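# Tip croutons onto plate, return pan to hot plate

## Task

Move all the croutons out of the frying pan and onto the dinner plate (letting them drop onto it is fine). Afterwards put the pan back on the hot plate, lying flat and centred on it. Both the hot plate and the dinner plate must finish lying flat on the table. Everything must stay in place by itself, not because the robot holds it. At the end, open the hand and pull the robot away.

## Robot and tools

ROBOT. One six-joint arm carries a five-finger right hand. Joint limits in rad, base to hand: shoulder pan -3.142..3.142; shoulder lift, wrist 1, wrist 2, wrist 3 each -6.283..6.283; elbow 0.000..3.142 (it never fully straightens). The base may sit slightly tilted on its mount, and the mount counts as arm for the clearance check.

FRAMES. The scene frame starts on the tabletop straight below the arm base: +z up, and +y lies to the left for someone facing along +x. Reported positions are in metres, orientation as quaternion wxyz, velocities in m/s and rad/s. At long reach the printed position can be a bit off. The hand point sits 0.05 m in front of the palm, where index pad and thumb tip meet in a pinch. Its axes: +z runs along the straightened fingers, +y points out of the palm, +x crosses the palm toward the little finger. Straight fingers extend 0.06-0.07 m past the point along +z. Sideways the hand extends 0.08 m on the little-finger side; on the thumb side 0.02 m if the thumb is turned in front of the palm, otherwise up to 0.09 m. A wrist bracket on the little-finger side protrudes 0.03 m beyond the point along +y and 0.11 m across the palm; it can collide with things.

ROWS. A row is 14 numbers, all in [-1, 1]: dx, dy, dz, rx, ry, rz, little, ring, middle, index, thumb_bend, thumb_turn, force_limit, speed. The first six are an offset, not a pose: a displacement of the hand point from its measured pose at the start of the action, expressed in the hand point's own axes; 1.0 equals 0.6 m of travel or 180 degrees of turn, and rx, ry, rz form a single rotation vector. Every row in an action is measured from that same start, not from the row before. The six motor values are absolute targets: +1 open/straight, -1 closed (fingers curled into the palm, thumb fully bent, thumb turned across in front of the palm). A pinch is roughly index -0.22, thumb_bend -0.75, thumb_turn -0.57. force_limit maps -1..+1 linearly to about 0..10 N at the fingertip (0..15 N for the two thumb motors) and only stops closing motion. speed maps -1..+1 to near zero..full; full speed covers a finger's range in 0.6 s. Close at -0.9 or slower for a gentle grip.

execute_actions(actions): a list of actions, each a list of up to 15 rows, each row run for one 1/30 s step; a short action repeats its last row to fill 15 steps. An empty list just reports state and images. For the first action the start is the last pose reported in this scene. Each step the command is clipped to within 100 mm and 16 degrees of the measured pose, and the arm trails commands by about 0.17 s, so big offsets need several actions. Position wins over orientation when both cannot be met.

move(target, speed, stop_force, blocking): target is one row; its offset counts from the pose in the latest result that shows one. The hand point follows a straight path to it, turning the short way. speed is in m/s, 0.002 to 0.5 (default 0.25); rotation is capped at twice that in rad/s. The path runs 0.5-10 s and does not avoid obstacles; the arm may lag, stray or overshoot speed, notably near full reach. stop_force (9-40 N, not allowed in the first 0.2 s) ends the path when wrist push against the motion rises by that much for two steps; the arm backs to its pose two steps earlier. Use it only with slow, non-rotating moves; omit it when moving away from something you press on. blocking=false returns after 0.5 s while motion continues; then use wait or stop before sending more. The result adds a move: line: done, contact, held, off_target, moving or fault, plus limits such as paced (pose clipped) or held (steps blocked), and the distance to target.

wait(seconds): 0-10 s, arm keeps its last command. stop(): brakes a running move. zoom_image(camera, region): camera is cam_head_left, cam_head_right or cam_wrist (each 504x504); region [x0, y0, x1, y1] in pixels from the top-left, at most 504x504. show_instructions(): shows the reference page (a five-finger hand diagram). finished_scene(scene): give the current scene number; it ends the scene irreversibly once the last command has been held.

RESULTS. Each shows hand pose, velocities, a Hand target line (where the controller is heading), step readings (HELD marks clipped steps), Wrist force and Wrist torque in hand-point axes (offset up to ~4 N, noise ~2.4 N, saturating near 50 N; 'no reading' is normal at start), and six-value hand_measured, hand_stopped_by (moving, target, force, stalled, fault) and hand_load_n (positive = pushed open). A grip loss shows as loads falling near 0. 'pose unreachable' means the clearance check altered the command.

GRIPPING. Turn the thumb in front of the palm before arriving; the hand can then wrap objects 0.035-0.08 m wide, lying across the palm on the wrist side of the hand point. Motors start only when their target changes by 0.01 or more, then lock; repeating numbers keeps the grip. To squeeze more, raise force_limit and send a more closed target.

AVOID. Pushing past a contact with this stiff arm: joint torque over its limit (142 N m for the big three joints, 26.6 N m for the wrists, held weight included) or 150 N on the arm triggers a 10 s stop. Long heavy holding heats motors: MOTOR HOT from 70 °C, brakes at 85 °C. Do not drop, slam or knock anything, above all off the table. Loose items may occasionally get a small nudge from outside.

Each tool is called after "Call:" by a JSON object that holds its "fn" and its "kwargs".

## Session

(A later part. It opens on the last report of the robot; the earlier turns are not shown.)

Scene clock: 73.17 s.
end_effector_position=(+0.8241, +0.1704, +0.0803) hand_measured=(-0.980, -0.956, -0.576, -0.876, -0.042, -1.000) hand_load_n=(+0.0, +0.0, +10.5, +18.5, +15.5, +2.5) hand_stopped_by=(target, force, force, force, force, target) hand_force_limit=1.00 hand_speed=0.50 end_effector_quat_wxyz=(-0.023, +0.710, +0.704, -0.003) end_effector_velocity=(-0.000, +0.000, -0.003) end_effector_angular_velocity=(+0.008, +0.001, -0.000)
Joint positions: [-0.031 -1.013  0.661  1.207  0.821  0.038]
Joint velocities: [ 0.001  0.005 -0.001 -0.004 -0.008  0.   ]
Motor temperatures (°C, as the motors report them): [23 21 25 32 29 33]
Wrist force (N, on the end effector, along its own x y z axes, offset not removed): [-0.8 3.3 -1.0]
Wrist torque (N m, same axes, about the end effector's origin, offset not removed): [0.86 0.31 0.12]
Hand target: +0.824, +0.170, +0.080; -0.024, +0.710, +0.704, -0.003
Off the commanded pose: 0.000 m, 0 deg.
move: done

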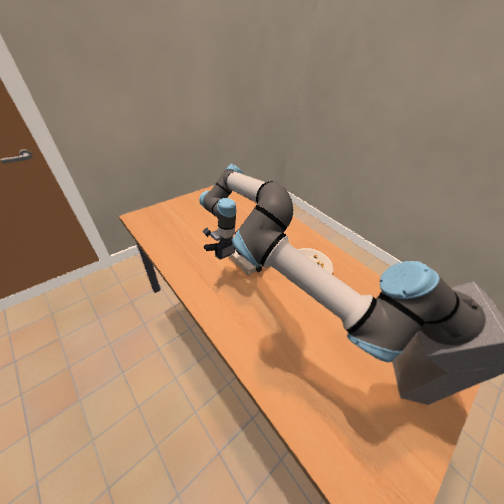

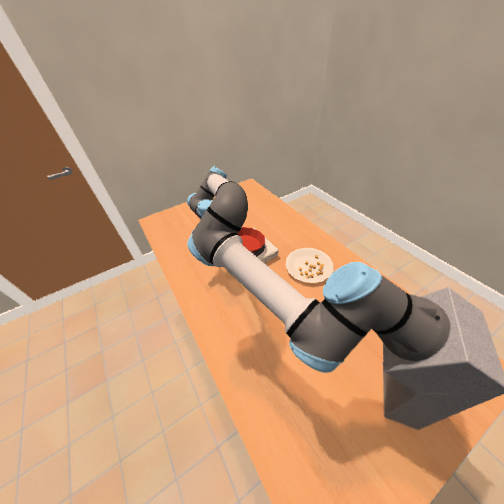

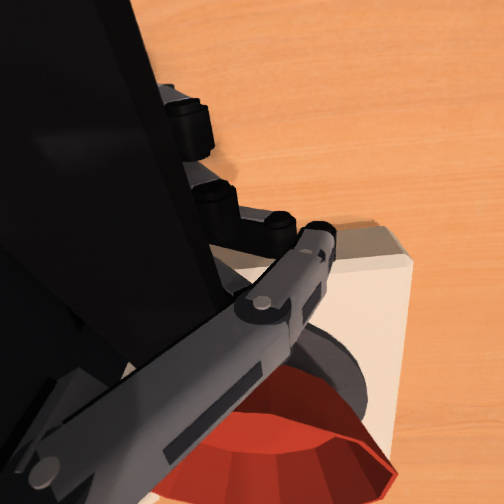

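Call:
{"fn": "move", "kwargs": {"target": [0,0,0.012,0,0.02,0,1,1,1,1,1,-1,1,-0.4], "speed": 0.02}}

Call:
{"fn": "move", "kwargs": {"target": [0,-0.03,-0.25,0,0,0,1,1,1,1,1,1,1,-0.4], "speed": 0.12}}

Scene clock: 77.47 s.
end_effector_position=(+0.8239, +0.1706, +0.0732) hand_measured=(+1.000, +1.000, +1.000, +1.000, +1.000, -1.000) hand_load_n=(+0.0, +0.0, +0.0, +0.0, +0.0, +0.0) hand_stopped_by=(target, target, target, target, target, target) hand_force_limit=1.00 hand_speed=-0.40 end_effector_quat_wxyz=(-0.045, +0.710, +0.703, +0.019) end_effector_velocity=(+0.000, +0.000, -0.000) end_effector_angular_velocity=(+0.001, -0.001, +0.001)
Joint positions: [-0.046 -1.     0.673  1.19   0.748  0.024]
Joint velocities: [ 0.001 -0.     0.    -0.001 -0.    -0.   ]
Motor temperatures (°C, as the motors report them): [23 21 25 32 29 33]
Wrist force (N, on the end effector, along its own x y z axes, offset not removed): [-2.1 0.7 -3.2]
Wrist torque (N m, same axes, about the end effector's origin, offset not removed): [0.35 0.32 -0.03]
Hand target: +0.824, +0.171, +0.073; -0.045, +0.710, +0.703, +0.019
Off the commanded pose: 0.000 m, 0 deg.
move: done

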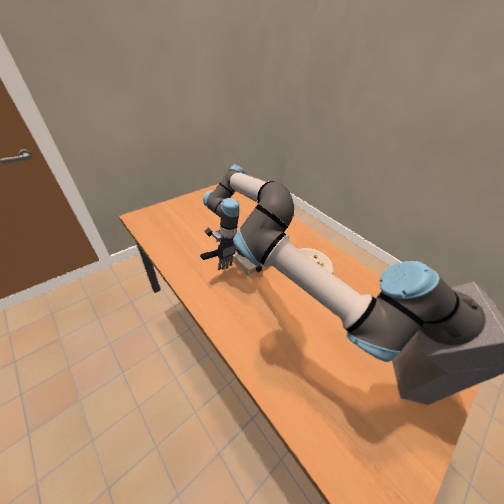

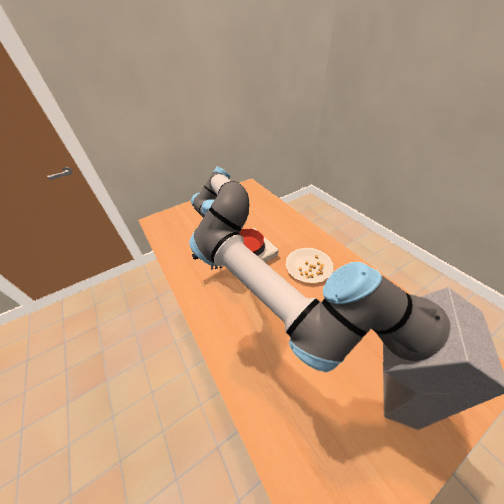

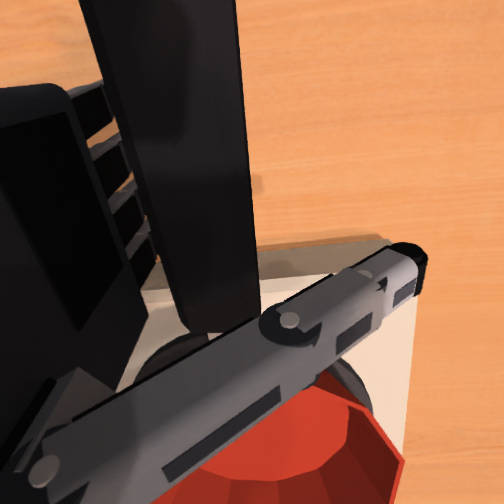

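Scene clock: 80.07 s.
end_effector_position=(+0.8113, +0.1572, +0.2233) hand_measured=(+1.000, +1.000, +1.000, +1.000, +1.000, +1.000) hand_load_n=(+0.0, +0.0, +0.0, +0.0, +0.0, +0.0) hand_stopped_by=(target, target, target, target, target, target) hand_force_limit=1.00 hand_speed=-0.40 end_effector_quat_wxyz=(-0.045, +0.710, +0.703, +0.020) end_effector_velocity=(-0.000, -0.001, -0.000) end_effector_angular_velocity=(-0.001, +0.001, -0.001)
Joint positions: [-0.297 -1.224  0.892  1.457  0.609 -0.31 ]
Joint velocities: [-0.001  0.001 -0.     0.     0.001 -0.   ]
Motor temperatures (°C, as the motors report them): [23 21 25 32 29 33]
Wrist force (N, on the end effector, along its own x y z axes, offset not removed): [-2.5 -0.4 -4.4]
Wrist torque (N m, same axes, about the end effector's origin, offset not removed): [0.19 0.45 -0.10]
Hand target: +0.811, +0.157, +0.223; -0.045, +0.710, +0.703, +0.020
Off the commanded pose: 0.000 m, 0 deg.
move: done

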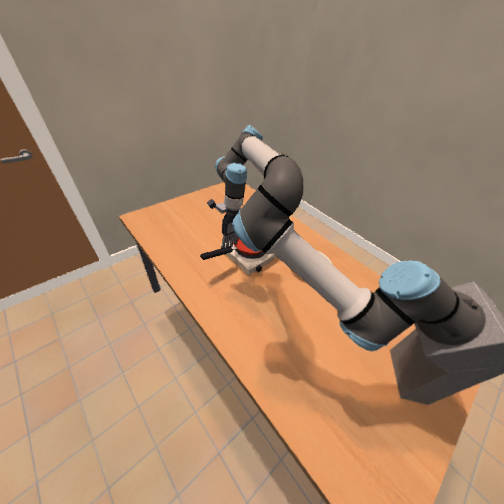

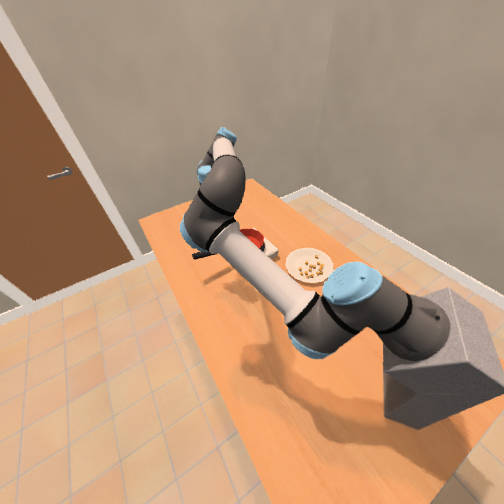

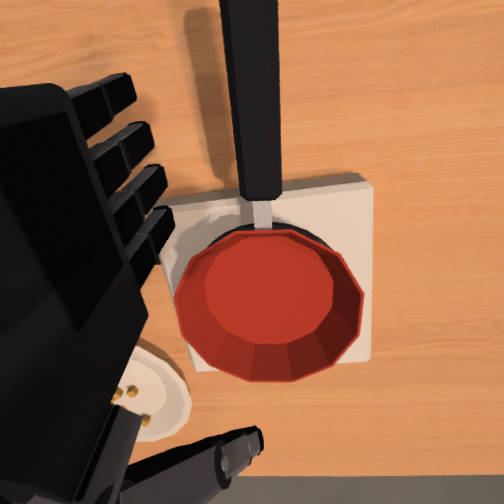

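Call:
{"fn": "finished_scene", "kwargs": {"scene": 2}}

The scene is finished: the task was done.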